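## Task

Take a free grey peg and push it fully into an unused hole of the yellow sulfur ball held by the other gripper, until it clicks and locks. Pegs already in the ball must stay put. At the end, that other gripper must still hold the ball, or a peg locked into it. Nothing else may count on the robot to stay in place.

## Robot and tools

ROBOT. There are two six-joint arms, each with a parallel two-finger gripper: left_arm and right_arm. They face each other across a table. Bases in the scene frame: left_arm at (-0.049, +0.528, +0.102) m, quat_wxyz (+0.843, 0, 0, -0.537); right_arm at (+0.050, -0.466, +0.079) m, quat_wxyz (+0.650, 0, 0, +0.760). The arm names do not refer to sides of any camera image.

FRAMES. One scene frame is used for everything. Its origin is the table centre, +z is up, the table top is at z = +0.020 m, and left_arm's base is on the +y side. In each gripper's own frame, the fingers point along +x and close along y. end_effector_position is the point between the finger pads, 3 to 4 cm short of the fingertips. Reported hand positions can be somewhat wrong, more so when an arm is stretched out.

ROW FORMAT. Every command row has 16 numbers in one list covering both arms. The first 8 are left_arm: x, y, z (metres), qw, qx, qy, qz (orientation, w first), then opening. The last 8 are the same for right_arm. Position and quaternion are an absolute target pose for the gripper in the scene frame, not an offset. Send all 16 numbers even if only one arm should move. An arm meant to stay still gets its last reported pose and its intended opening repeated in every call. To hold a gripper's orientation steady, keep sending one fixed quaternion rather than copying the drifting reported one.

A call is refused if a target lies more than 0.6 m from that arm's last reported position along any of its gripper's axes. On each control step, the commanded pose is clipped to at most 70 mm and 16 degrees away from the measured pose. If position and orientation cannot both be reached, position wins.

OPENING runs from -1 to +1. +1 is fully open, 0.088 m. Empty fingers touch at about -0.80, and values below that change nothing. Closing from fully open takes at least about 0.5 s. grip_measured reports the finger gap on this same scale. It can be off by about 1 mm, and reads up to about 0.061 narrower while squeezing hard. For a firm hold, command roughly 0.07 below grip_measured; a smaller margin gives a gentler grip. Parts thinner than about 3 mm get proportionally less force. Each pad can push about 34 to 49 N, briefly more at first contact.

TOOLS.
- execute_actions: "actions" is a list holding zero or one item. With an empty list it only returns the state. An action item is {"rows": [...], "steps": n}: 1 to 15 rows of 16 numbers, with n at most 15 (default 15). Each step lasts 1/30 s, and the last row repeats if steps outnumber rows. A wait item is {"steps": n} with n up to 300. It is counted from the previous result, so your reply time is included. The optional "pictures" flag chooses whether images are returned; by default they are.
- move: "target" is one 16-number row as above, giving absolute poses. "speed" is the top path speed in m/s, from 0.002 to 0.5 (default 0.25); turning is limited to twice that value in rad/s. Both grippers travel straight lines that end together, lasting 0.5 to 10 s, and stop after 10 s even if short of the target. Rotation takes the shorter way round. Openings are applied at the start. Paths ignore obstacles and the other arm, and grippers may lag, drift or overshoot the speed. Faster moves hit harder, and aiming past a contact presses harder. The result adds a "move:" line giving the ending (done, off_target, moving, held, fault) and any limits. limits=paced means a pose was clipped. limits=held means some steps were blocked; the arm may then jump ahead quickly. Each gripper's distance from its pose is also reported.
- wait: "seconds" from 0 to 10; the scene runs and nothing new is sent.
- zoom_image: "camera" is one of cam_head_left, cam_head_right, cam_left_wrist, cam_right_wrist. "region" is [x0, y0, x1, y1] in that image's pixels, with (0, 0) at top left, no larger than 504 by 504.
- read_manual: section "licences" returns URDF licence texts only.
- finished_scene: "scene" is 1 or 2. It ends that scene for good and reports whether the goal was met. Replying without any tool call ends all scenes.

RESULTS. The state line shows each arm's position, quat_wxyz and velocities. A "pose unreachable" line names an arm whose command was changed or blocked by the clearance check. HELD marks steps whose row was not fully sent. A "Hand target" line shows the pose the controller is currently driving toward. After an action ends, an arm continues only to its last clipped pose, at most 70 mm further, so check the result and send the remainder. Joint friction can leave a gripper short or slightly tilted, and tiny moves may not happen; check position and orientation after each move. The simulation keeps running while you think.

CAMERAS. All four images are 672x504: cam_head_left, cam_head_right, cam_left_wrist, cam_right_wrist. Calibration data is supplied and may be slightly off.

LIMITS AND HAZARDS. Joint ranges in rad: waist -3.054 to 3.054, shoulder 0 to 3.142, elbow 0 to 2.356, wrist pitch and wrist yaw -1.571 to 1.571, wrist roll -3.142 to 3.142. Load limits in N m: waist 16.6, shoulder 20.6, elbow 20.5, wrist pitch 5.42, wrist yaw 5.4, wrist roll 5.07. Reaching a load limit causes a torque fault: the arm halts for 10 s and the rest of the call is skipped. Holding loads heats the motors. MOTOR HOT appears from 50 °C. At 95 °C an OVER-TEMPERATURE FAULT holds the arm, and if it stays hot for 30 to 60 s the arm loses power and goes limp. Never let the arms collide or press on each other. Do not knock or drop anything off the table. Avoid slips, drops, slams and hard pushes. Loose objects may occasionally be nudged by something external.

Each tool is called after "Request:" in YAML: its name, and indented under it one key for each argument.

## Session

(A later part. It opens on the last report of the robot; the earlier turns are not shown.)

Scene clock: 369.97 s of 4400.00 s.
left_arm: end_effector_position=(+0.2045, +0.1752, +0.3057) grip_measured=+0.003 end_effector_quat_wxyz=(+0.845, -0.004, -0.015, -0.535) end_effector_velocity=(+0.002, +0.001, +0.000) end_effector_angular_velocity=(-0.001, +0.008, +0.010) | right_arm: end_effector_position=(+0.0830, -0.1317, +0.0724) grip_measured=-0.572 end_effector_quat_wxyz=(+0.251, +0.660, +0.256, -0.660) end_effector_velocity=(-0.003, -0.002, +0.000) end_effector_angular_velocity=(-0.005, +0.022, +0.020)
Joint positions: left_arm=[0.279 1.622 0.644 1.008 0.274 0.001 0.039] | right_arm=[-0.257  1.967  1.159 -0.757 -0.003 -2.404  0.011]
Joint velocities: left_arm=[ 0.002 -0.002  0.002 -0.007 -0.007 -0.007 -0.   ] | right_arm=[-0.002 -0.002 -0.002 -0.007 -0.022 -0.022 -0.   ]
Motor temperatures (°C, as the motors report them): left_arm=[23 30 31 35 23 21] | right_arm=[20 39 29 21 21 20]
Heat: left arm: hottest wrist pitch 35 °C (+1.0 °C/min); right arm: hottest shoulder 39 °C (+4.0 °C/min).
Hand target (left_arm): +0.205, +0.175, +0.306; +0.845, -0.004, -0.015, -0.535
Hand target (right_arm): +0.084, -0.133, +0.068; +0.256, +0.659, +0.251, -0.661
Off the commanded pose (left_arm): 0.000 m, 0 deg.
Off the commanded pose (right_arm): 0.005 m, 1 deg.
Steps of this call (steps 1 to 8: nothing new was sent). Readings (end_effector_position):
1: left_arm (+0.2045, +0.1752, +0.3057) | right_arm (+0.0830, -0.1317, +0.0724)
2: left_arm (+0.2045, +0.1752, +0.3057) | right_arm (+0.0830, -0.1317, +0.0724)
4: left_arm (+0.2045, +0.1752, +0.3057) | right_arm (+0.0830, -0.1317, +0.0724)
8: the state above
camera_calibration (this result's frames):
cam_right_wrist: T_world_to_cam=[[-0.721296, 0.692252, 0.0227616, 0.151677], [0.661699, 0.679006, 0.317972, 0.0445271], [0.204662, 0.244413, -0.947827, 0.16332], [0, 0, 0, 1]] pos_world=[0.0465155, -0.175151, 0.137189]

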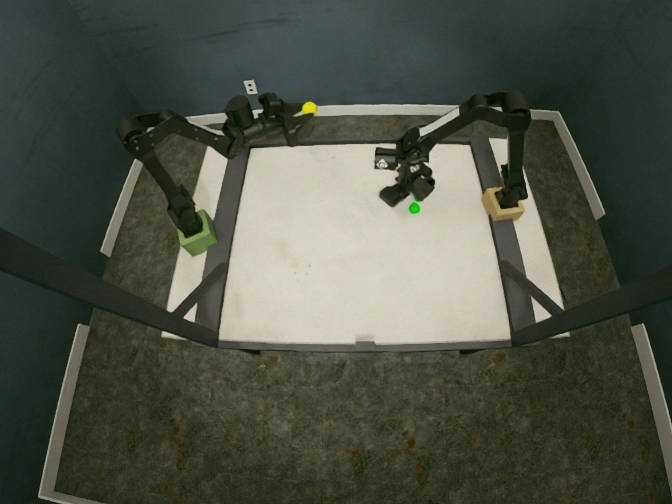

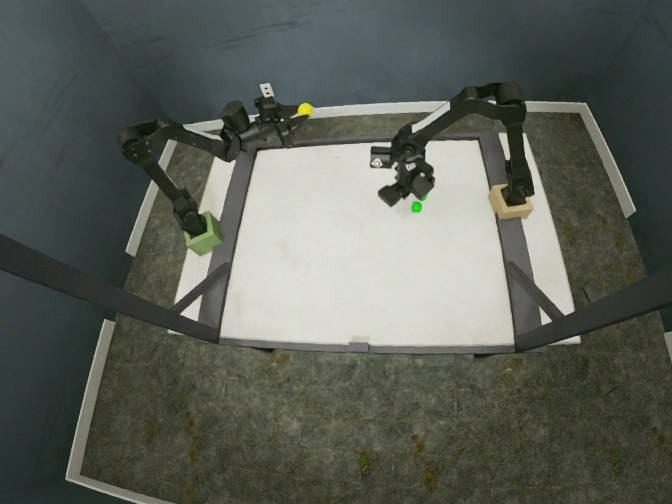

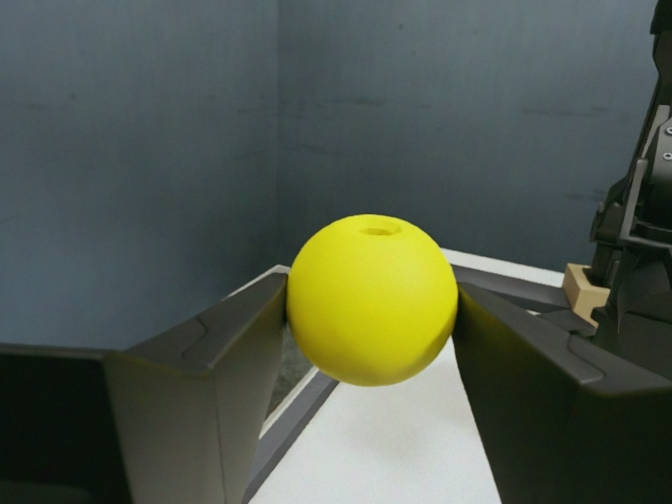

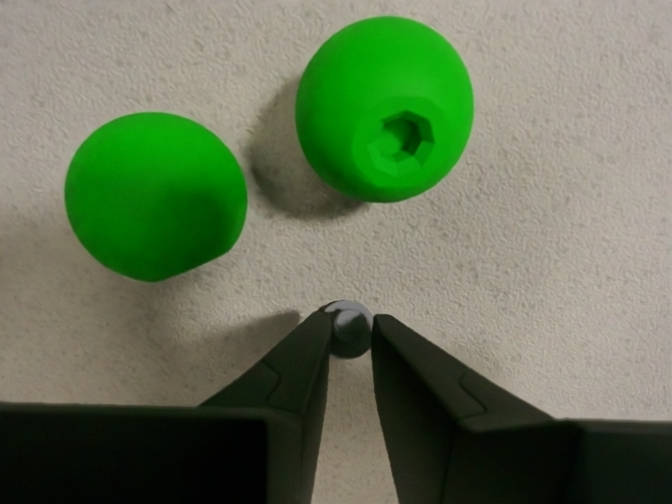

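Request:
execute_actions:
  actions:
    - {"rows": [[0.2045,0.1752,0.3057,0.845,-0.004,-0.015,-0.535,-0.07,0.0843,-0.1331,0.0676,-0.2558,-0.6588,-0.2510,0.6614,-0.575],[0.2045,0.1752,0.3057,0.845,-0.004,-0.015,-0.535,-0.07,0.0844,-0.1332,0.0672,-0.2561,-0.6587,-0.2507,0.6615,-0.575],[0.2045,0.1752,0.3057,0.845,-0.004,-0.015,-0.535,-0.07,0.0844,-0.1332,0.0668,-0.2563,-0.6585,-0.2505,0.6617,-0.575],[0.2045,0.1752,0.3057,0.845,-0.004,-0.015,-0.535,-0.07,0.08445,-0.1333,0.0664,-0.2566,-0.6584,-0.2502,0.6618,-0.575],[0.2045,0.1752,0.3057,0.845,-0.004,-0.015,-0.535,-0.07,0.08472,-0.13311,0.06622,-0.25638,-0.65852,-0.25042,0.66168,-0.575],[0.2045,0.1752,0.3057,0.845,-0.004,-0.015,-0.535,-0.07,0.08498,-0.13292,0.06604,-0.25616,-0.65863,-0.25064,0.66157,-0.575],[0.2045,0.1752,0.3057,0.845,-0.004,-0.015,-0.535,-0.07,0.08525,-0.13273,0.06586,-0.25594,-0.65875,-0.25086,0.66145,-0.575],[0.2045,0.1752,0.3057,0.845,-0.004,-0.015,-0.535,-0.07,0.08551,-0.13254,0.06568,-0.25572,-0.65887,-0.25108,0.66133,-0.575],[0.2045,0.1752,0.3057,0.845,-0.004,-0.015,-0.535,-0.07,0.08578,-0.13235,0.06550,-0.25550,-0.65899,-0.25130,0.66121,-0.575],[0.2045,0.1752,0.3057,0.845,-0.004,-0.015,-0.535,-0.07,0.08604,-0.13216,0.06532,-0.25528,-0.65910,-0.25152,0.66110,-0.575],[0.2045,0.1752,0.3057,0.845,-0.004,-0.015,-0.535,-0.07,0.08631,-0.13197,0.06514,-0.25506,-0.65922,-0.25174,0.66098,-0.575],[0.2045,0.1752,0.3057,0.845,-0.004,-0.015,-0.535,-0.07,0.08657,-0.13178,0.06496,-0.25484,-0.65934,-0.25196,0.66086,-0.575],[0.2045,0.1752,0.3057,0.845,-0.004,-0.015,-0.535,-0.07,0.08684,-0.13159,0.06478,-0.25462,-0.65945,-0.25218,0.66075,-0.575],[0.2045,0.1752,0.3057,0.845,-0.004,-0.015,-0.535,-0.07,0.08710,-0.13140,0.06460,-0.25440,-0.65957,-0.25240,0.66063,-0.575],[0.2045,0.1752,0.3057,0.845,-0.004,-0.015,-0.535,-0.07,0.08737,-0.13121,0.06442,-0.25418,-0.65969,-0.25262,0.66051,-0.575]], "steps": 15}

Request:
zoom_image:
  camera: "cam_right_wrist"
  region: [290, 270, 410, 390]

Scene clock: 390.77 s of 4400.00 s.
left_arm: end_effector_position=(+0.2045, +0.1752, +0.3057) grip_measured=+0.003 end_effector_quat_wxyz=(+0.845, -0.004, -0.015, -0.535) end_effector_velocity=(-0.000, +0.000, -0.005) end_effector_angular_velocity=(+0.013, +0.021, +0.005) | right_arm: end_effector_position=(+0.0856, -0.1303, +0.0694) grip_measured=-0.572 end_effector_quat_wxyz=(+0.250, +0.661, +0.257, -0.660) end_effector_velocity=(+0.007, +0.006, -0.003) end_effector_angular_velocity=(+0.028, +0.004, +0.000)
Joint positions: left_arm=[0.279 1.622 0.644 1.008 0.274 0.001 0.039] | right_arm=[-0.264  1.976  1.159 -0.744 -0.003 -2.411  0.011]
Joint velocities: left_arm=[-0.002 -0.002 -0.002 -0.022 -0.007 -0.007 -0.   ] | right_arm=[-0.022  0.007 -0.002  0.037 -0.007 -0.022 -0.   ]
Motor temperatures (°C, as the motors report them): left_arm=[23 30 31 35 23 21] | right_arm=[20 38 29 21 21 20]
Heat: left arm: hottest wrist pitch 35 °C (+1.0 °C/min); right arm: hottest shoulder 38 °C (+1.0 °C/min).
Hand target (left_arm): +0.205, +0.175, +0.306; +0.845, -0.004, -0.015, -0.535
Hand target (right_arm): +0.087, -0.131, +0.065; +0.254, +0.660, +0.253, -0.661
Off the commanded pose (left_arm): 0.000 m, 0 deg.
Off the commanded pose (right_arm): 0.005 m, 1 deg.
Steps of this call (steps 1 to 90: nothing new was sent; then 17.30 s passed at rest; steps 91 to 105: all 15 steps of this action). Readings (end_effector_position):
91: left_arm (+0.2045, +0.1752, +0.3057) | right_arm (+0.0830, -0.1317, +0.0724)
92: left_arm (+0.2045, +0.1752, +0.3057) | right_arm (+0.0831, -0.1317, +0.0723)
94: left_arm (+0.2045, +0.1752, +0.3057) | right_arm (+0.0831, -0.1318, +0.0718)
98: left_arm (+0.2045, +0.1752, +0.3057) | right_arm (+0.0837, -0.1315, +0.0706)
105: the state above
camera_calibration (this result's frames):
cam_right_wrist: T_world_to_cam=[[-0.720777, 0.69273, 0.0246109, 0.152525], [0.6621, 0.677527, 0.320281, 0.0424064], [0.205194, 0.247146, -0.947003, 0.159851], [0, 0, 0, 1]] pos_world=[0.0490587, -0.173897, 0.134044]

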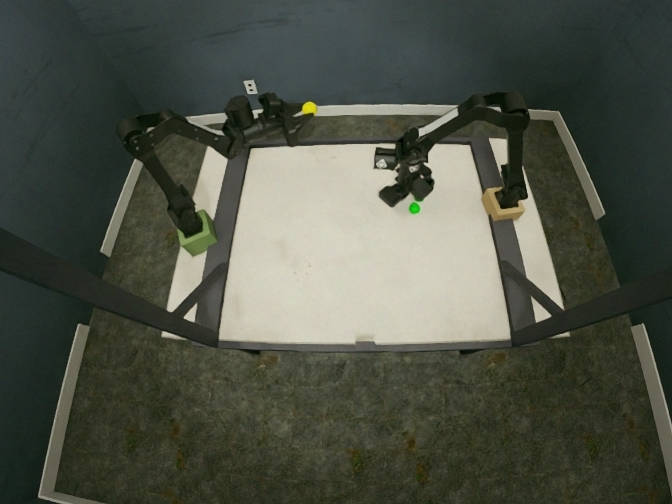

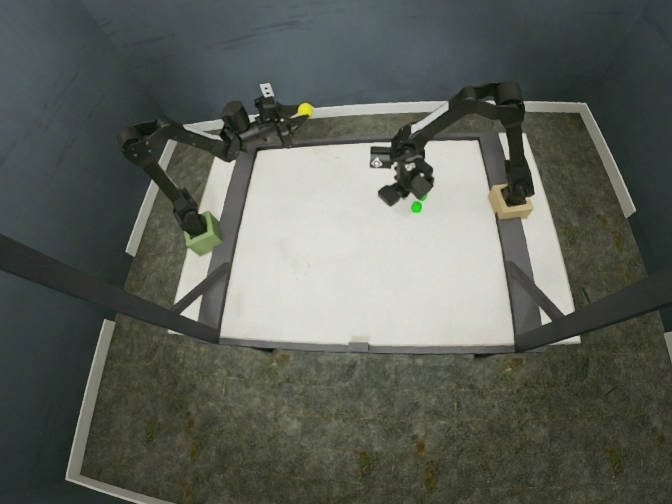

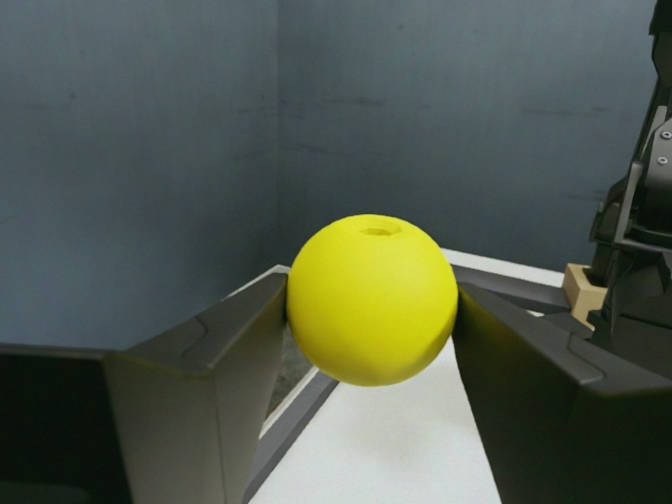

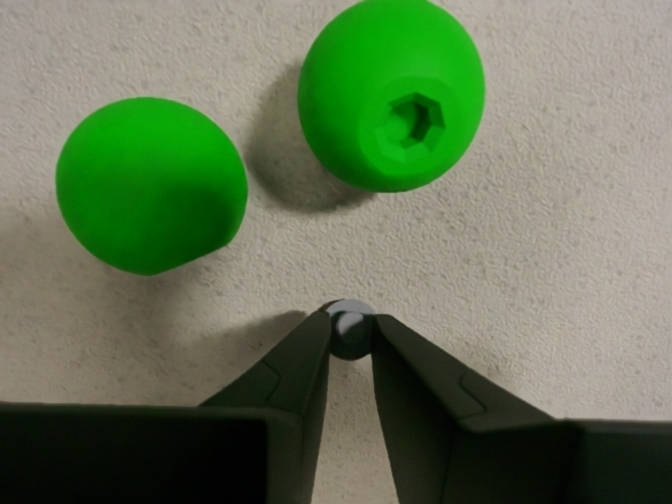

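Region (290, 270, 410, 390) of cam_right_wrist's 672x504 image, scaled by 4.200, with more detail than that image has.

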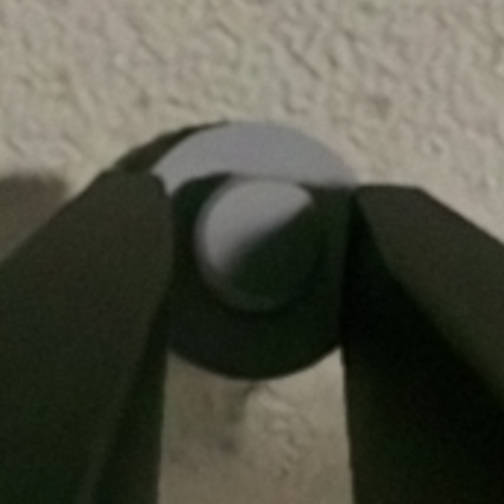

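The peg is rotating upright and staying centred between the fingers. I'll continue the drag.

Request:
execute_actions:
  actions:
    - {"rows": [[0.2045,0.1752,0.3057,0.845,-0.004,-0.015,-0.535,-0.07,0.08763,-0.13102,0.06424,-0.25396,-0.65980,-0.25284,0.66040,-0.575],[0.2045,0.1752,0.3057,0.845,-0.004,-0.015,-0.535,-0.07,0.08790,-0.13083,0.06406,-0.25374,-0.65992,-0.25306,0.66028,-0.575],[0.2045,0.1752,0.3057,0.845,-0.004,-0.015,-0.535,-0.07,0.08816,-0.13064,0.06388,-0.25352,-0.66004,-0.25328,0.66016,-0.575],[0.2045,0.1752,0.3057,0.845,-0.004,-0.015,-0.535,-0.07,0.08843,-0.13045,0.06370,-0.25330,-0.66015,-0.25350,0.66005,-0.575],[0.2045,0.1752,0.3057,0.845,-0.004,-0.015,-0.535,-0.07,0.08869,-0.13026,0.06352,-0.25308,-0.66027,-0.25372,0.65993,-0.575],[0.2045,0.1752,0.3057,0.845,-0.004,-0.015,-0.535,-0.07,0.08896,-0.13007,0.06334,-0.25286,-0.66039,-0.25394,0.65981,-0.575],[0.2045,0.1752,0.3057,0.845,-0.004,-0.015,-0.535,-0.07,0.08922,-0.12988,0.06316,-0.25264,-0.66051,-0.25416,0.65969,-0.575],[0.2045,0.1752,0.3057,0.845,-0.004,-0.015,-0.535,-0.07,0.08949,-0.12969,0.06298,-0.25242,-0.66062,-0.25438,0.65958,-0.575],[0.2045,0.1752,0.3057,0.845,-0.004,-0.015,-0.535,-0.07,0.08975,-0.12950,0.06280,-0.25220,-0.66074,-0.25460,0.65946,-0.575],[0.2045,0.1752,0.3057,0.845,-0.004,-0.015,-0.535,-0.07,0.09002,-0.12931,0.06262,-0.25198,-0.66086,-0.25482,0.65934,-0.575],[0.2045,0.1752,0.3057,0.845,-0.004,-0.015,-0.535,-0.07,0.09028,-0.12912,0.06244,-0.25176,-0.66097,-0.25504,0.65923,-0.575]], "steps": 15}
  pictures: false

Request:
execute_actions:
  actions:
    - {"steps": 6}

Request:
zoom_image:
  camera: "cam_right_wrist"
  region: [290, 270, 410, 390]

Scene clock: 398.40 s of 4400.00 s.
left_arm: end_effector_position=(+0.2045, +0.1752, +0.3057) grip_measured=+0.003 end_effector_quat_wxyz=(+0.845, -0.004, -0.015, -0.535) end_effector_velocity=(-0.000, +0.000, -0.002) end_effector_angular_velocity=(+0.009, -0.002, +0.005) | right_arm: end_effector_position=(+0.0890, -0.1280, +0.0670) grip_measured=-0.572 end_effector_quat_wxyz=(+0.248, +0.662, +0.259, -0.658) end_effector_velocity=(+0.001, -0.004, -0.001) end_effector_angular_velocity=(-0.011, +0.008, +0.015)
Joint positions: left_arm=[0.279 1.622 0.644 1.008 0.274 0.001 0.039] | right_arm=[-0.273  1.984  1.159 -0.728 -0.003 -2.42   0.011]
Joint velocities: left_arm=[-0.002 -0.002 -0.002 -0.007 -0.007  0.007 -0.   ] | right_arm=[-0.007 -0.002 -0.007 -0.007 -0.007 -0.022 -0.   ]
Motor temperatures (°C, as the motors report them): left_arm=[23 30 31 35 23 21] | right_arm=[20 37 29 21 21 20]
Heat: left arm: hottest wrist pitch 35 °C (+1.0 °C/min); right arm: hottest shoulder 37 °C (-1.0 °C/min).
Hand target (left_arm): +0.205, +0.175, +0.306; +0.845, -0.004, -0.015, -0.535
Hand target (right_arm): +0.090, -0.129, +0.062; +0.252, +0.661, +0.255, -0.659
Off the commanded pose (left_arm): 0.000 m, 0 deg.
Off the commanded pose (right_arm): 0.005 m, 1 deg.
Steps of this call (steps 1 to 90: nothing new was sent; then 4.13 s passed at rest; steps 91 to 105: all 15 steps of this action). Readings (end_effector_position):
91: left_arm (+0.2045, +0.1752, +0.3057) | right_arm (+0.0862, -0.1299, +0.0690)
92: left_arm (+0.2045, +0.1752, +0.3057) | right_arm (+0.0863, -0.1298, +0.0688)
94: left_arm (+0.2045, +0.1752, +0.3057) | right_arm (+0.0866, -0.1296, +0.0686)
98: left_arm (+0.2045, +0.1752, +0.3057) | right_arm (+0.0876, -0.1290, +0.0678)
105: the state above

Scene clock: 398.60 s of 4400.00 s.
left_arm: end_effector_position=(+0.2045, +0.1752, +0.3057) grip_measured=+0.003 end_effector_quat_wxyz=(+0.845, -0.004, -0.015, -0.535) end_effector_velocity=(-0.002, -0.001, -0.002) end_effector_angular_velocity=(+0.015, -0.015, -0.009) | right_arm: end_effector_position=(+0.0890, -0.1280, +0.0670) grip_measured=-0.572 end_effector_quat_wxyz=(+0.248, +0.662, +0.260, -0.658) end_effector_velocity=(+0.002, +0.002, -0.002) end_effector_angular_velocity=(+0.013, +0.005, +0.015)
Joint positions: left_arm=[0.279 1.622 0.644 1.008 0.274 0.001 0.039] | right_arm=[-0.273  1.984  1.159 -0.728 -0.003 -2.42   0.011]
Joint velocities: left_arm=[-0.002 -0.002 -0.002 -0.007  0.007  0.022 -0.   ] | right_arm=[-0.007  0.002 -0.007  0.022 -0.007 -0.022 -0.   ]
Motor temperatures (°C, as the motors report them): left_arm=[23 30 31 35 23 21] | right_arm=[20 37 29 21 21 20]
Heat: left arm: hottest wrist pitch 35 °C (+1.0 °C/min); right arm: hottest shoulder 37 °C (-1.0 °C/min).
Hand target (left_arm): +0.205, +0.175, +0.306; +0.845, -0.004, -0.015, -0.535
Hand target (right_arm): +0.090, -0.129, +0.062; +0.252, +0.661, +0.255, -0.659
Off the commanded pose (left_arm): 0.000 m, 0 deg.
Off the commanded pose (right_arm): 0.005 m, 1 deg.
Steps of this call (steps 1 to 6: nothing new was sent). Readings (end_effector_position):
1: left_arm (+0.2045, +0.1752, +0.3057) | right_arm (+0.0890, -0.1280, +0.0670)
2: left_arm (+0.2045, +0.1752, +0.3057) | right_arm (+0.0890, -0.1280, +0.0670)
4: left_arm (+0.2045, +0.1752, +0.3057) | right_arm (+0.0890, -0.1280, +0.0670)
6: the state above
camera_calibration (this result's frames):
cam_right_wrist: T_world_to_cam=[[-0.72107, 0.692218, 0.0298615, 0.153005], [0.661485, 0.674953, 0.326919, 0.0386196], [0.206144, 0.255484, -0.944581, 0.157139], [0, 0, 0, 1]] pos_world=[0.0523879, -0.172126, 0.131236]

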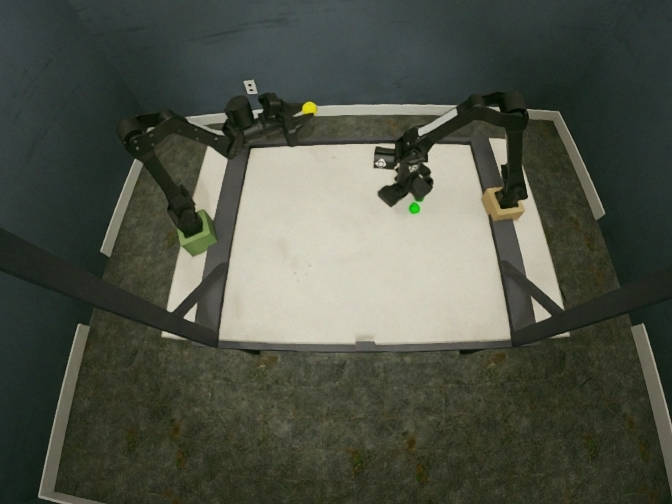

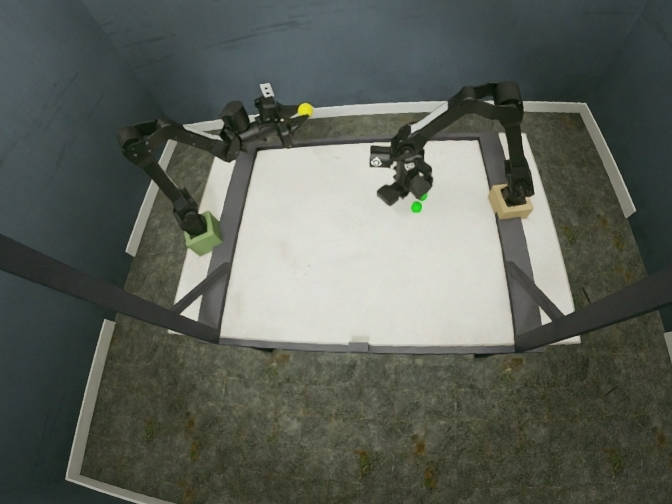

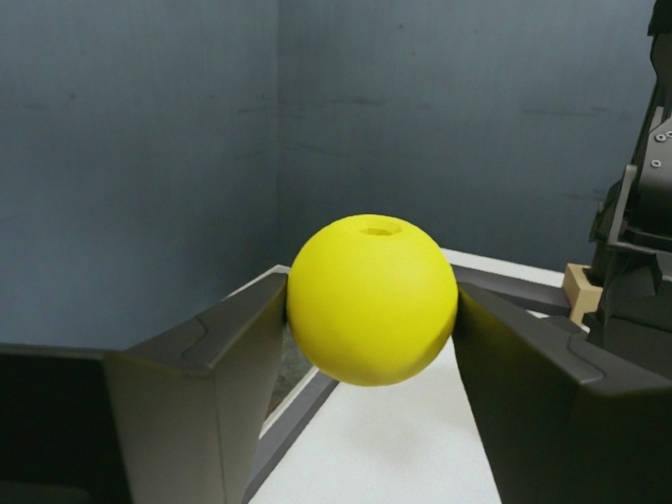

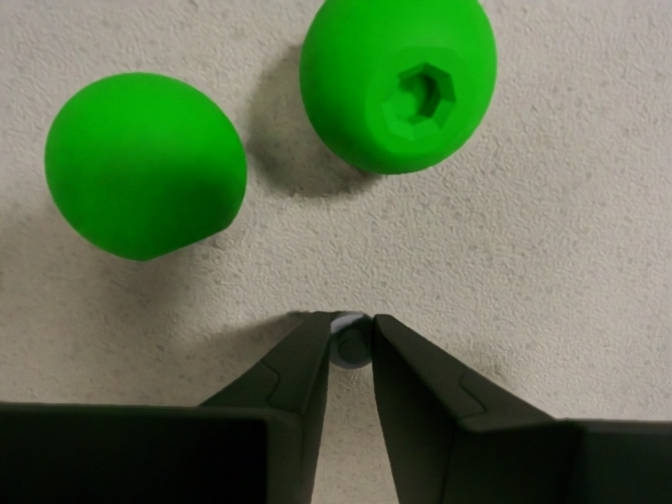

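Region (290, 270, 410, 390) of cam_right_wrist's 672x504 image, scaled by 4.200, with more detail than that image has.

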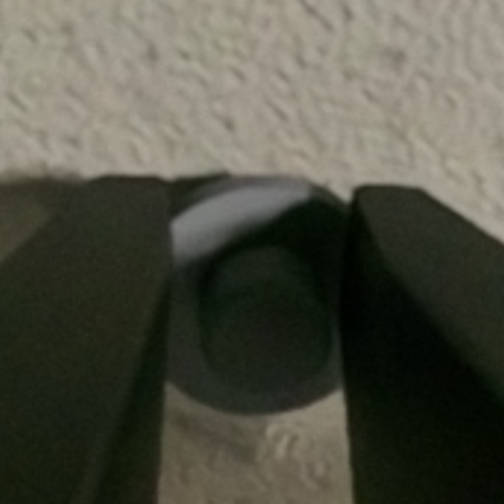

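Request:
execute_actions:
  actions:
    - {"rows": [[0.2045,0.1752,0.3057,0.845,-0.004,-0.015,-0.535,-0.07,0.09045,-0.12897,0.0622,-0.2517,-0.6610,-0.2551,0.6592,-0.575],[0.2045,0.1752,0.3057,0.845,-0.004,-0.015,-0.535,-0.07,0.0906,-0.12885,0.0620,-0.2516,-0.6610,-0.2552,0.6592,-0.575],[0.2045,0.1752,0.3057,0.845,-0.004,-0.015,-0.535,-0.07,0.09075,-0.12873,0.0618,-0.2515,-0.6611,-0.2553,0.6591,-0.575],[0.2045,0.1752,0.3057,0.845,-0.004,-0.015,-0.535,-0.07,0.0909,-0.1286,0.0616,-0.2514,-0.6611,-0.2554,0.6591,-0.575],[0.2045,0.1752,0.3057,0.845,-0.004,-0.015,-0.535,-0.07,0.0910,-0.1285,0.0614,-0.2514,-0.6611,-0.2554,0.6591,-0.575],[0.2045,0.1752,0.3057,0.845,-0.004,-0.015,-0.535,-0.07,0.0910,-0.1285,0.0612,-0.2514,-0.6611,-0.2554,0.6591,-0.575]], "steps": 15}

Request:
zoom_image:
  camera: "cam_right_wrist"
  region: [290, 270, 410, 390]

Scene clock: 409.33 s of 4400.00 s.
left_arm: end_effector_position=(+0.2045, +0.1752, +0.3057) grip_measured=+0.003 end_effector_quat_wxyz=(+0.845, -0.004, -0.015, -0.535) end_effector_velocity=(-0.002, -0.001, +0.007) end_effector_angular_velocity=(-0.023, -0.011, -0.010) | right_arm: end_effector_position=(+0.0896, -0.1274, +0.0667) grip_measured=-0.572 end_effector_quat_wxyz=(+0.247, +0.662, +0.260, -0.658) end_effector_velocity=(+0.000, +0.007, +0.003) end_effector_angular_velocity=(+0.032, +0.003, +0.005)
Joint positions: left_arm=[0.279 1.622 0.644 1.008 0.274 0.001 0.039] | right_arm=[-0.275  1.985  1.159 -0.725 -0.003 -2.422  0.011]
Joint velocities: left_arm=[-0.002 -0.002  0.002  0.022  0.007 -0.007 -0.   ] | right_arm=[-0.002 -0.007  0.002  0.022 -0.007 -0.007 -0.   ]
Motor temperatures (°C, as the motors report them): left_arm=[23 30 31 35 23 21] | right_arm=[20 37 29 21 21 20]
Heat: left arm: hottest wrist pitch 35 °C (+1.0 °C/min); right arm: hottest shoulder 37 °C (-3.0 °C/min).
Hand target (left_arm): +0.205, +0.175, +0.306; +0.845, -0.004, -0.015, -0.535
Hand target (right_arm): +0.091, -0.129, +0.061; +0.251, +0.661, +0.255, -0.659
Off the commanded pose (left_arm): 0.000 m, 0 deg.
Off the commanded pose (right_arm): 0.006 m, 1 deg.
Steps of this call (steps 1 to 90: nothing new was sent; then 7.23 s passed at rest; steps 91 to 105: all 15 steps of this action). Readings (end_effector_position):
91: left_arm (+0.2045, +0.1752, +0.3057) | right_arm (+0.0890, -0.1280, +0.0670)
92: left_arm (+0.2045, +0.1752, +0.3057) | right_arm (+0.0890, -0.1280, +0.0669)
94: left_arm (+0.2045, +0.1752, +0.3057) | right_arm (+0.0891, -0.1278, +0.0668)
98: left_arm (+0.2045, +0.1752, +0.3057) | right_arm (+0.0894, -0.1275, +0.0667)
105: the state above
camera_calibration (this result's frames):
cam_right_wrist: T_world_to_cam=[[-0.721343, 0.691874, 0.0312169, 0.152947], [0.661128, 0.67446, 0.328654, 0.0378266], [0.206332, 0.257711, -0.943934, 0.156767], [0, 0, 0, 1]] pos_world=[0.0529732, -0.171733, 0.130771]

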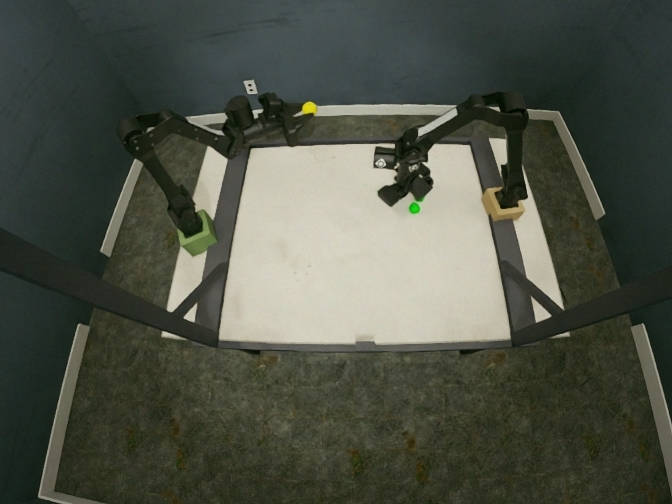

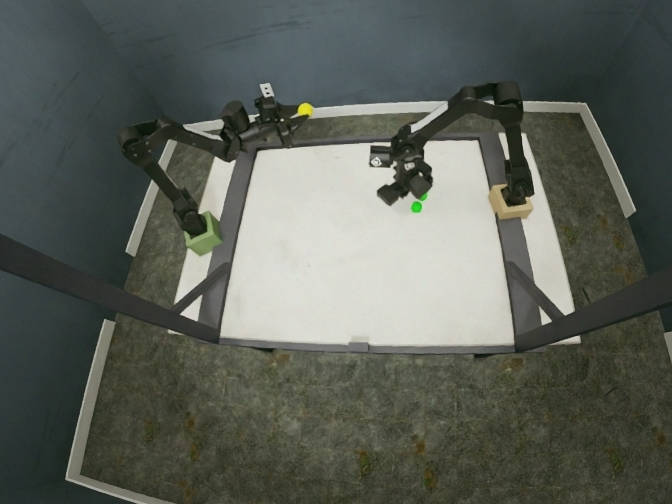

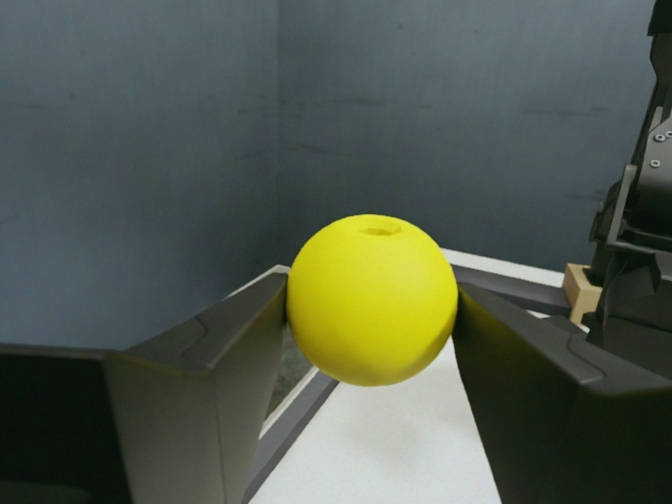

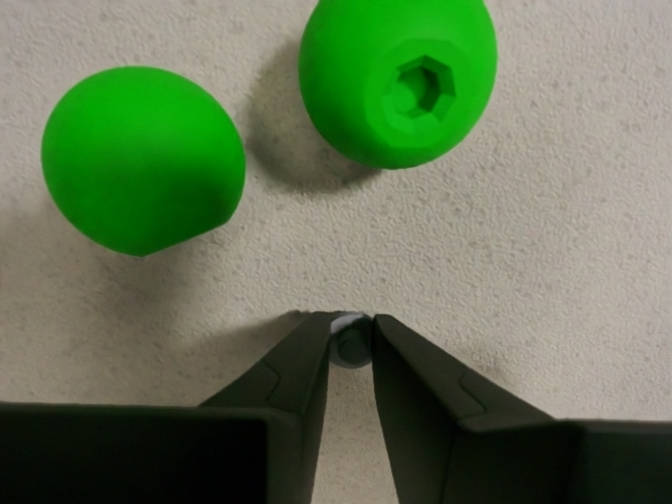

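Region (290, 270, 410, 390) of cam_right_wrist's 672x504 image, scaled by 4.200, with more detail than that image has.

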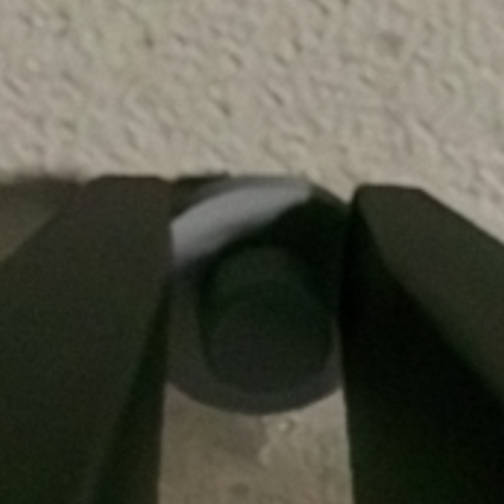

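Request:
execute_actions:
  actions:
    - {"rows": [[0.2045,0.1752,0.3057,0.845,-0.004,-0.015,-0.535,-0.07,0.0908,-0.1282,0.0625,-0.2503,-0.6617,-0.2565,0.6585,-0.60],[0.2045,0.1752,0.3057,0.845,-0.004,-0.015,-0.535,-0.07,0.0905,-0.1280,0.0635,-0.2495,-0.6620,-0.2573,0.6582,-0.62],[0.2045,0.1752,0.3057,0.845,-0.004,-0.015,-0.535,-0.07,0.0905,-0.1280,0.0635,-0.2495,-0.6620,-0.2573,0.6582,-0.64],[0.2045,0.1752,0.3057,0.845,-0.004,-0.015,-0.535,-0.07,0.0905,-0.1280,0.0635,-0.2495,-0.6620,-0.2573,0.6582,-0.66],[0.2045,0.1752,0.3057,0.845,-0.004,-0.015,-0.535,-0.07,0.0905,-0.1280,0.0635,-0.2495,-0.6620,-0.2573,0.6582,-0.68],[0.2045,0.1752,0.3057,0.845,-0.004,-0.015,-0.535,-0.07,0.0905,-0.1280,0.0635,-0.2495,-0.6620,-0.2573,0.6582,-0.70],[0.2045,0.1752,0.3057,0.845,-0.004,-0.015,-0.535,-0.07,0.0905,-0.1280,0.0635,-0.2495,-0.6620,-0.2573,0.6582,-0.72],[0.2045,0.1752,0.3057,0.845,-0.004,-0.015,-0.535,-0.07,0.0905,-0.1280,0.0635,-0.2495,-0.6620,-0.2573,0.6582,-0.74]], "steps": 15}

Request:
zoom_image:
  camera: "cam_right_wrist"
  region: [290, 270, 410, 390]

Scene clock: 416.50 s of 4400.00 s.
left_arm: end_effector_position=(+0.2045, +0.1752, +0.3057) grip_measured=+0.003 end_effector_quat_wxyz=(+0.845, -0.004, -0.015, -0.535) end_effector_velocity=(-0.000, +0.000, -0.005) end_effector_angular_velocity=(+0.007, +0.034, +0.004) | right_arm: end_effector_position=(+0.0896, -0.1271, +0.0667) grip_measured=-0.709 end_effector_quat_wxyz=(+0.246, +0.663, +0.261, -0.657) end_effector_velocity=(-0.001, -0.002, +0.000) end_effector_angular_velocity=(-0.006, +0.008, +0.005)
Joint positions: left_arm=[0.279 1.622 0.644 1.008 0.274 0.001 0.039] | right_arm=[-0.275  1.985  1.159 -0.723 -0.003 -2.422  0.004]
Joint velocities: left_arm=[-0.002 -0.002 -0.002 -0.022 -0.007 -0.022  0.   ] | right_arm=[-0.002 -0.002 -0.002 -0.007 -0.007 -0.007 -0.   ]
Motor temperatures (°C, as the motors report them): left_arm=[23 30 31 35 23 21] | right_arm=[20 37 29 21 21 20]
Heat: left arm: hottest wrist pitch 35 °C (+0.0 °C/min); right arm: hottest shoulder 37 °C (-2.0 °C/min).
Hand target (left_arm): +0.205, +0.175, +0.306; +0.845, -0.004, -0.015, -0.535
Hand target (right_arm): +0.090, -0.128, +0.064; +0.249, +0.662, +0.257, -0.658
Off the commanded pose (left_arm): 0.000 m, 0 deg.
Off the commanded pose (right_arm): 0.003 m, 1 deg.
Steps of this call (steps 1 to 90: nothing new was sent; then 3.67 s passed at rest; steps 91 to 105: all 15 steps of this action). Readings (end_effector_position):
91: left_arm (+0.2045, +0.1752, +0.3057) | right_arm (+0.0896, -0.1273, +0.0667)
92: left_arm (+0.2045, +0.1752, +0.3057) | right_arm (+0.0896, -0.1273, +0.0667)
94: left_arm (+0.2045, +0.1752, +0.3057) | right_arm (+0.0896, -0.1272, +0.0667)
98: left_arm (+0.2045, +0.1752, +0.3057) | right_arm (+0.0896, -0.1271, +0.0667)
105: the state above
camera_calibration (this result's frames):
cam_right_wrist: T_world_to_cam=[[-0.721349, 0.691826, 0.032136, 0.15268], [0.661069, 0.673961, 0.329794, 0.0374414], [0.206502, 0.259141, -0.943506, 0.156818], [0, 0, 0, 1]] pos_world=[0.0530008, -0.1715, 0.130704]

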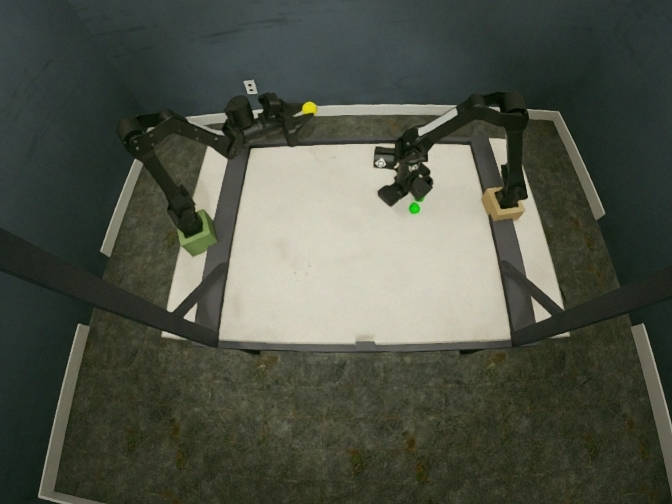

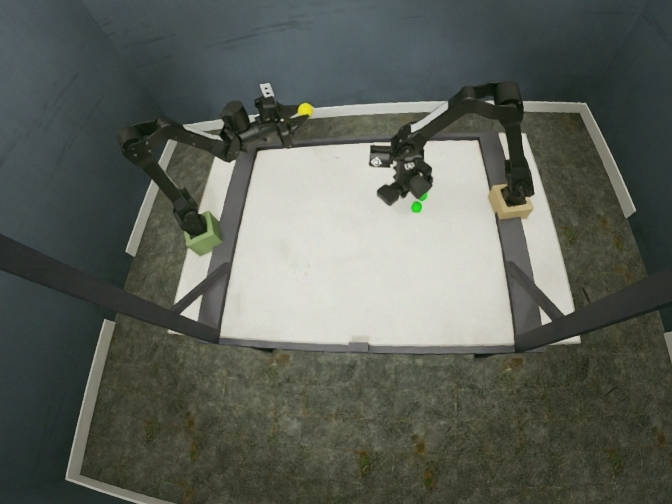

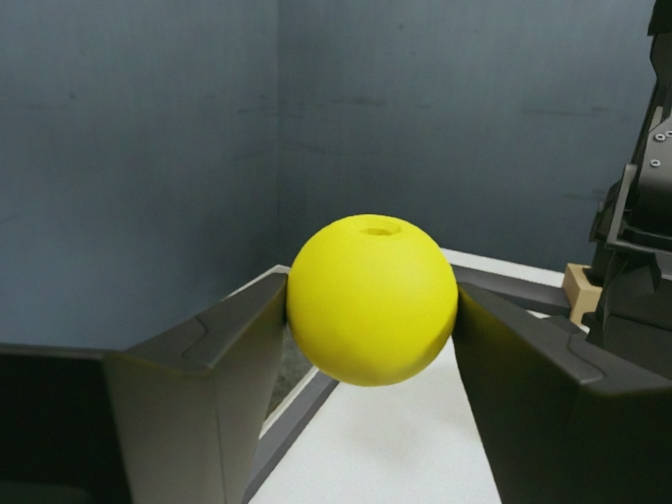

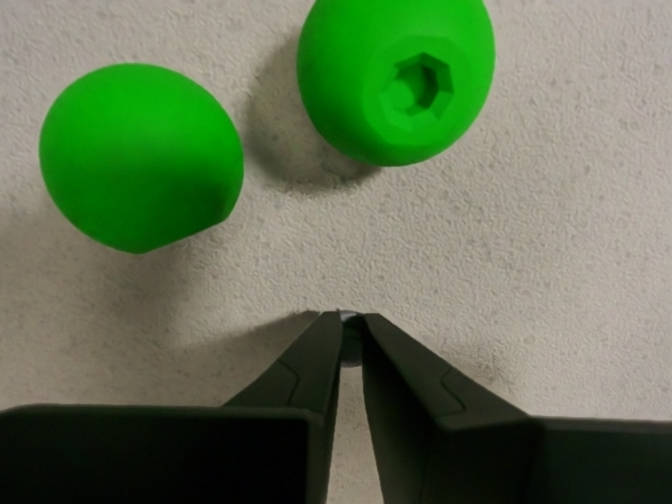

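Region (290, 270, 410, 390) of cam_right_wrist's 672x504 image, scaled by 4.200, with more detail than that image has.

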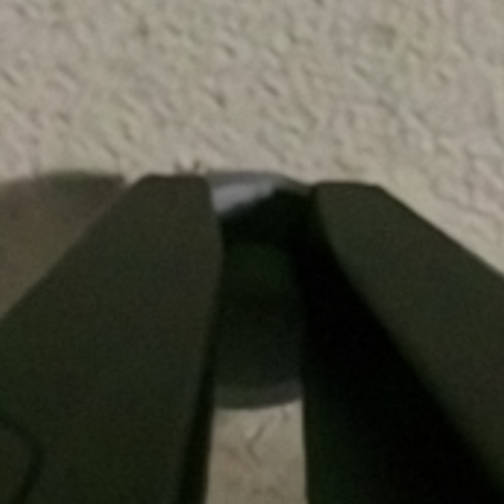

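Request:
move:
  target: [0.12, 0.07, 0.22, 0.77, 0.015, 0.01, -0.638, -0.07, 0.0896, -0.135, 0.15, -0.2706, -0.6533, -0.2706, 0.6533, -0.78]
  speed: 0.2

Scene clock: 477.77 s of 4400.00 s.
left_arm: end_effector_position=(+0.1195, +0.0718, +0.2219) grip_measured=+0.003 end_effector_quat_wxyz=(+0.770, +0.013, +0.011, -0.638) end_effector_velocity=(+0.002, +0.001, -0.007) end_effector_angular_velocity=(+0.020, +0.032, +0.011) | right_arm: end_effector_position=(+0.0885, -0.1363, +0.1465) grip_measured=-0.709 end_effector_quat_wxyz=(+0.273, +0.651, +0.267, -0.656) end_effector_velocity=(-0.001, -0.002, +0.002) end_effector_angular_velocity=(-0.002, +0.008, +0.005)
Joint positions: left_arm=[-0.01   2.027  0.782  1.21   0.239  0.014  0.039] | right_arm=[-0.275  1.848  1.319 -1.053 -0.003 -2.473  0.004]
Joint velocities: left_arm=[ 0.002  0.002 -0.002 -0.022 -0.007 -0.022  0.   ] | right_arm=[-0.002 -0.007 -0.002 -0.007 -0.007 -0.007  0.   ]
Motor temperatures (°C, as the motors report them): left_arm=[23 31 31 36 23 21] | right_arm=[20 38 30 21 21 20]
Heat: left arm: hottest wrist pitch 36 °C (+1.0 °C/min); right arm: hottest shoulder 38 °C (+1.0 °C/min).
Hand target (left_arm): +0.120, +0.069, +0.220; +0.770, +0.015, +0.010, -0.638
Hand target (right_arm): +0.090, -0.135, +0.150; +0.271, +0.653, +0.271, -0.653
Off the commanded pose (left_arm): 0.003 m, 0 deg.
Off the commanded pose (right_arm): 0.004 m, 1 deg.
After step 90, 56.93 s passed at rest.
move: done
camera_calibration (this result's frames):
cam_left_wrist: T_world_to_cam=[[-0.979439, -0.199058, 0.0327828, 0.12961], [-0.111902, 0.400846, -0.909286, 0.206543], [0.16786, -0.894258, -0.41488, 0.213963], [0, 0, 0, 1]] pos_world=[0.114141, 0.134346, 0.272326]
cam_right_wrist: T_world_to_cam=[[-0.755449, 0.655076, 0.0131342, 0.156523], [0.626897, 0.716832, 0.305208, 0.0305537], [0.190519, 0.238803, -0.952195, 0.23467], [0, 0, 0, 1]] pos_world=[0.0543815, -0.180476, 0.212071]

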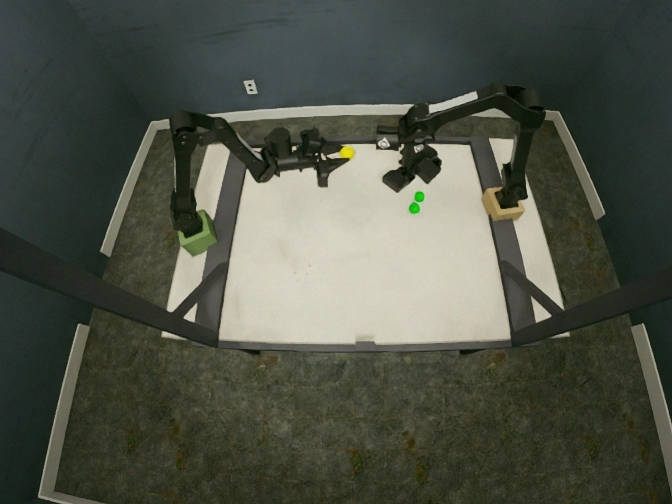

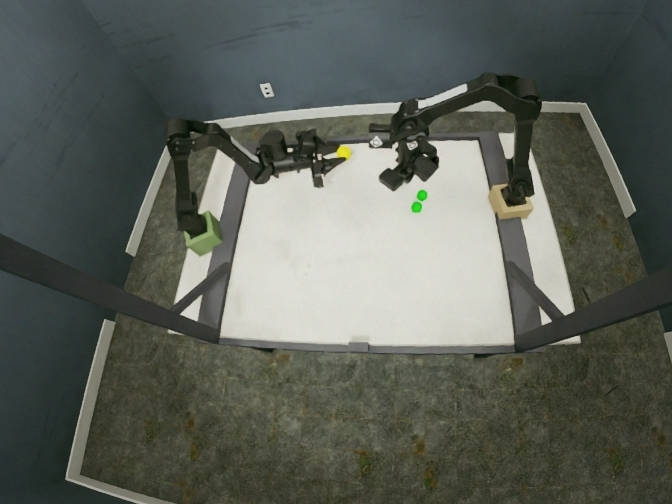

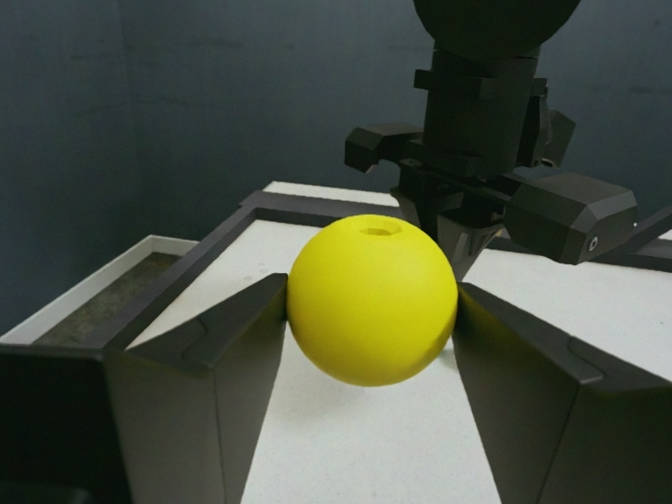

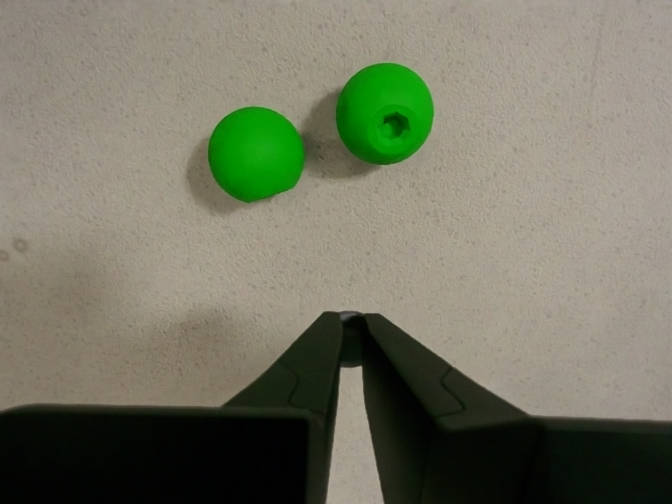

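Request:
execute_actions:
  actions: []

Scene clock: 486.30 s of 4400.00 s.
left_arm: end_effector_position=(+0.1195, +0.0718, +0.2219) grip_measured=+0.003 end_effector_quat_wxyz=(+0.770, +0.013, +0.011, -0.638) end_effector_velocity=(-0.002, -0.000, -0.004) end_effector_angular_velocity=(+0.010, +0.012, -0.010) | right_arm: end_effector_position=(+0.0885, -0.1363, +0.1465) grip_measured=-0.709 end_effector_quat_wxyz=(+0.273, +0.651, +0.267, -0.656) end_effector_velocity=(+0.004, -0.001, +0.001) end_effector_angular_velocity=(-0.005, -0.022, -0.010)
Joint positions: left_arm=[-0.01   2.027  0.782  1.21   0.239  0.014  0.039] | right_arm=[-0.275  1.848  1.319 -1.053 -0.003 -2.473  0.004]
Joint velocities: left_arm=[-0.002  0.002 -0.002 -0.007  0.007 -0.007 -0.   ] | right_arm=[-0.002 -0.002  0.002 -0.007  0.022  0.007 -0.   ]
Motor temperatures (°C, as the motors report them): left_arm=[23 31 31 36 23 21] | right_arm=[20 39 30 21 21 20]
Heat: left arm: hottest wrist pitch 36 °C (+1.0 °C/min); right arm: hottest shoulder 39 °C (+2.0 °C/min).
Hand target (left_arm): +0.120, +0.069, +0.220; +0.770, +0.015, +0.010, -0.638
Hand target (right_arm): +0.090, -0.135, +0.150; +0.271, +0.653, +0.271, -0.653
Off the commanded pose (left_arm): 0.003 m, 0 deg.
Off the commanded pose (right_arm): 0.004 m, 1 deg.
Steps of this call (steps 1 to 90: nothing new was sent; then 5.53 s passed at rest). Readings (end_effector_position):
1: left_arm (+0.1195, +0.0718, +0.2219) | right_arm (+0.0885, -0.1363, +0.1465)
2: left_arm (+0.1195, +0.0718, +0.2219) | right_arm (+0.0885, -0.1363, +0.1465)
4: left_arm (+0.1195, +0.0718, +0.2219) | right_arm (+0.0885, -0.1363, +0.1465)
8: left_arm (+0.1195, +0.0718, +0.2219) | right_arm (+0.0885, -0.1363, +0.1465)
90: the state above
camera_calibration (this result's frames):
cam_left_wrist: T_world_to_cam=[[-0.979439, -0.199058, 0.0327828, 0.12961], [-0.111902, 0.400846, -0.909286, 0.206543], [0.16786, -0.894258, -0.41488, 0.213963], [0, 0, 0, 1]] pos_world=[0.114141, 0.134346, 0.272326]
cam_right_wrist: T_world_to_cam=[[-0.755449, 0.655076, 0.0131342, 0.156523], [0.626897, 0.716832, 0.305208, 0.0305537], [0.190519, 0.238803, -0.952195, 0.23467], [0, 0, 0, 1]] pos_world=[0.0543815, -0.180476, 0.212071]

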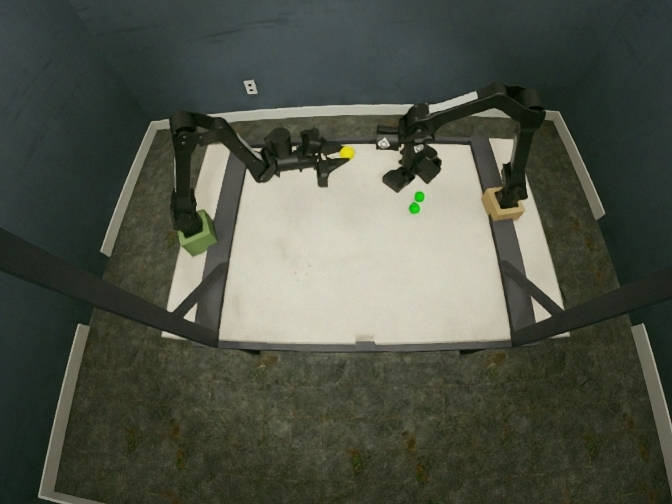

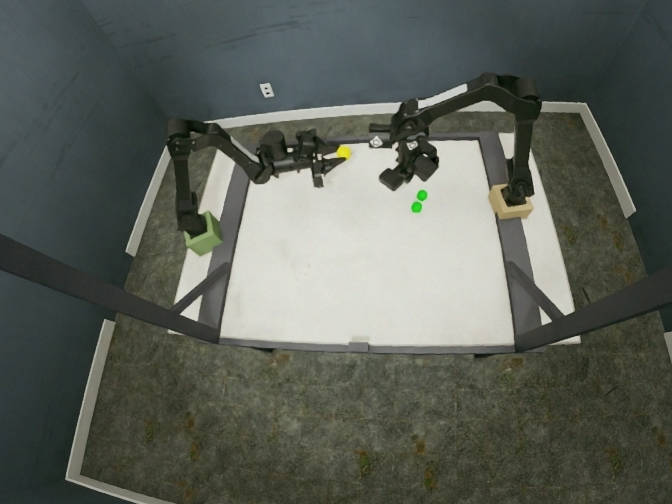

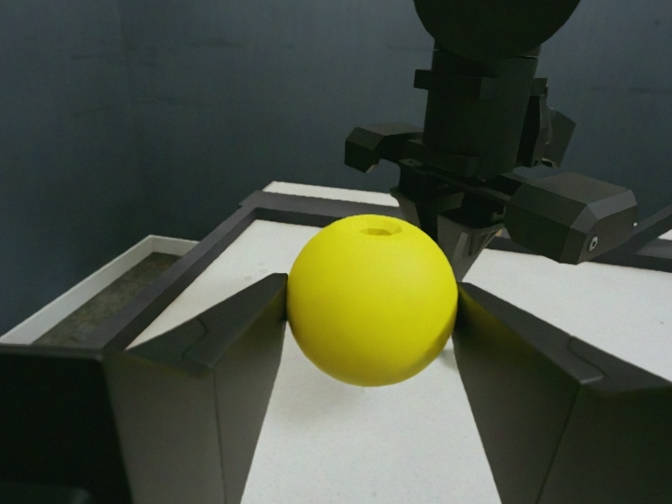

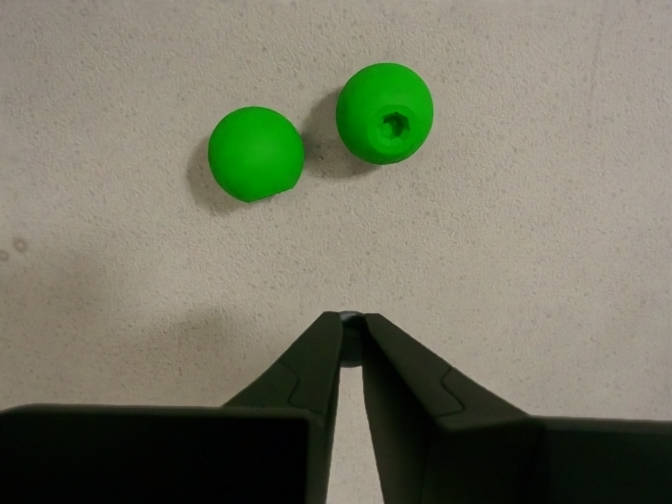

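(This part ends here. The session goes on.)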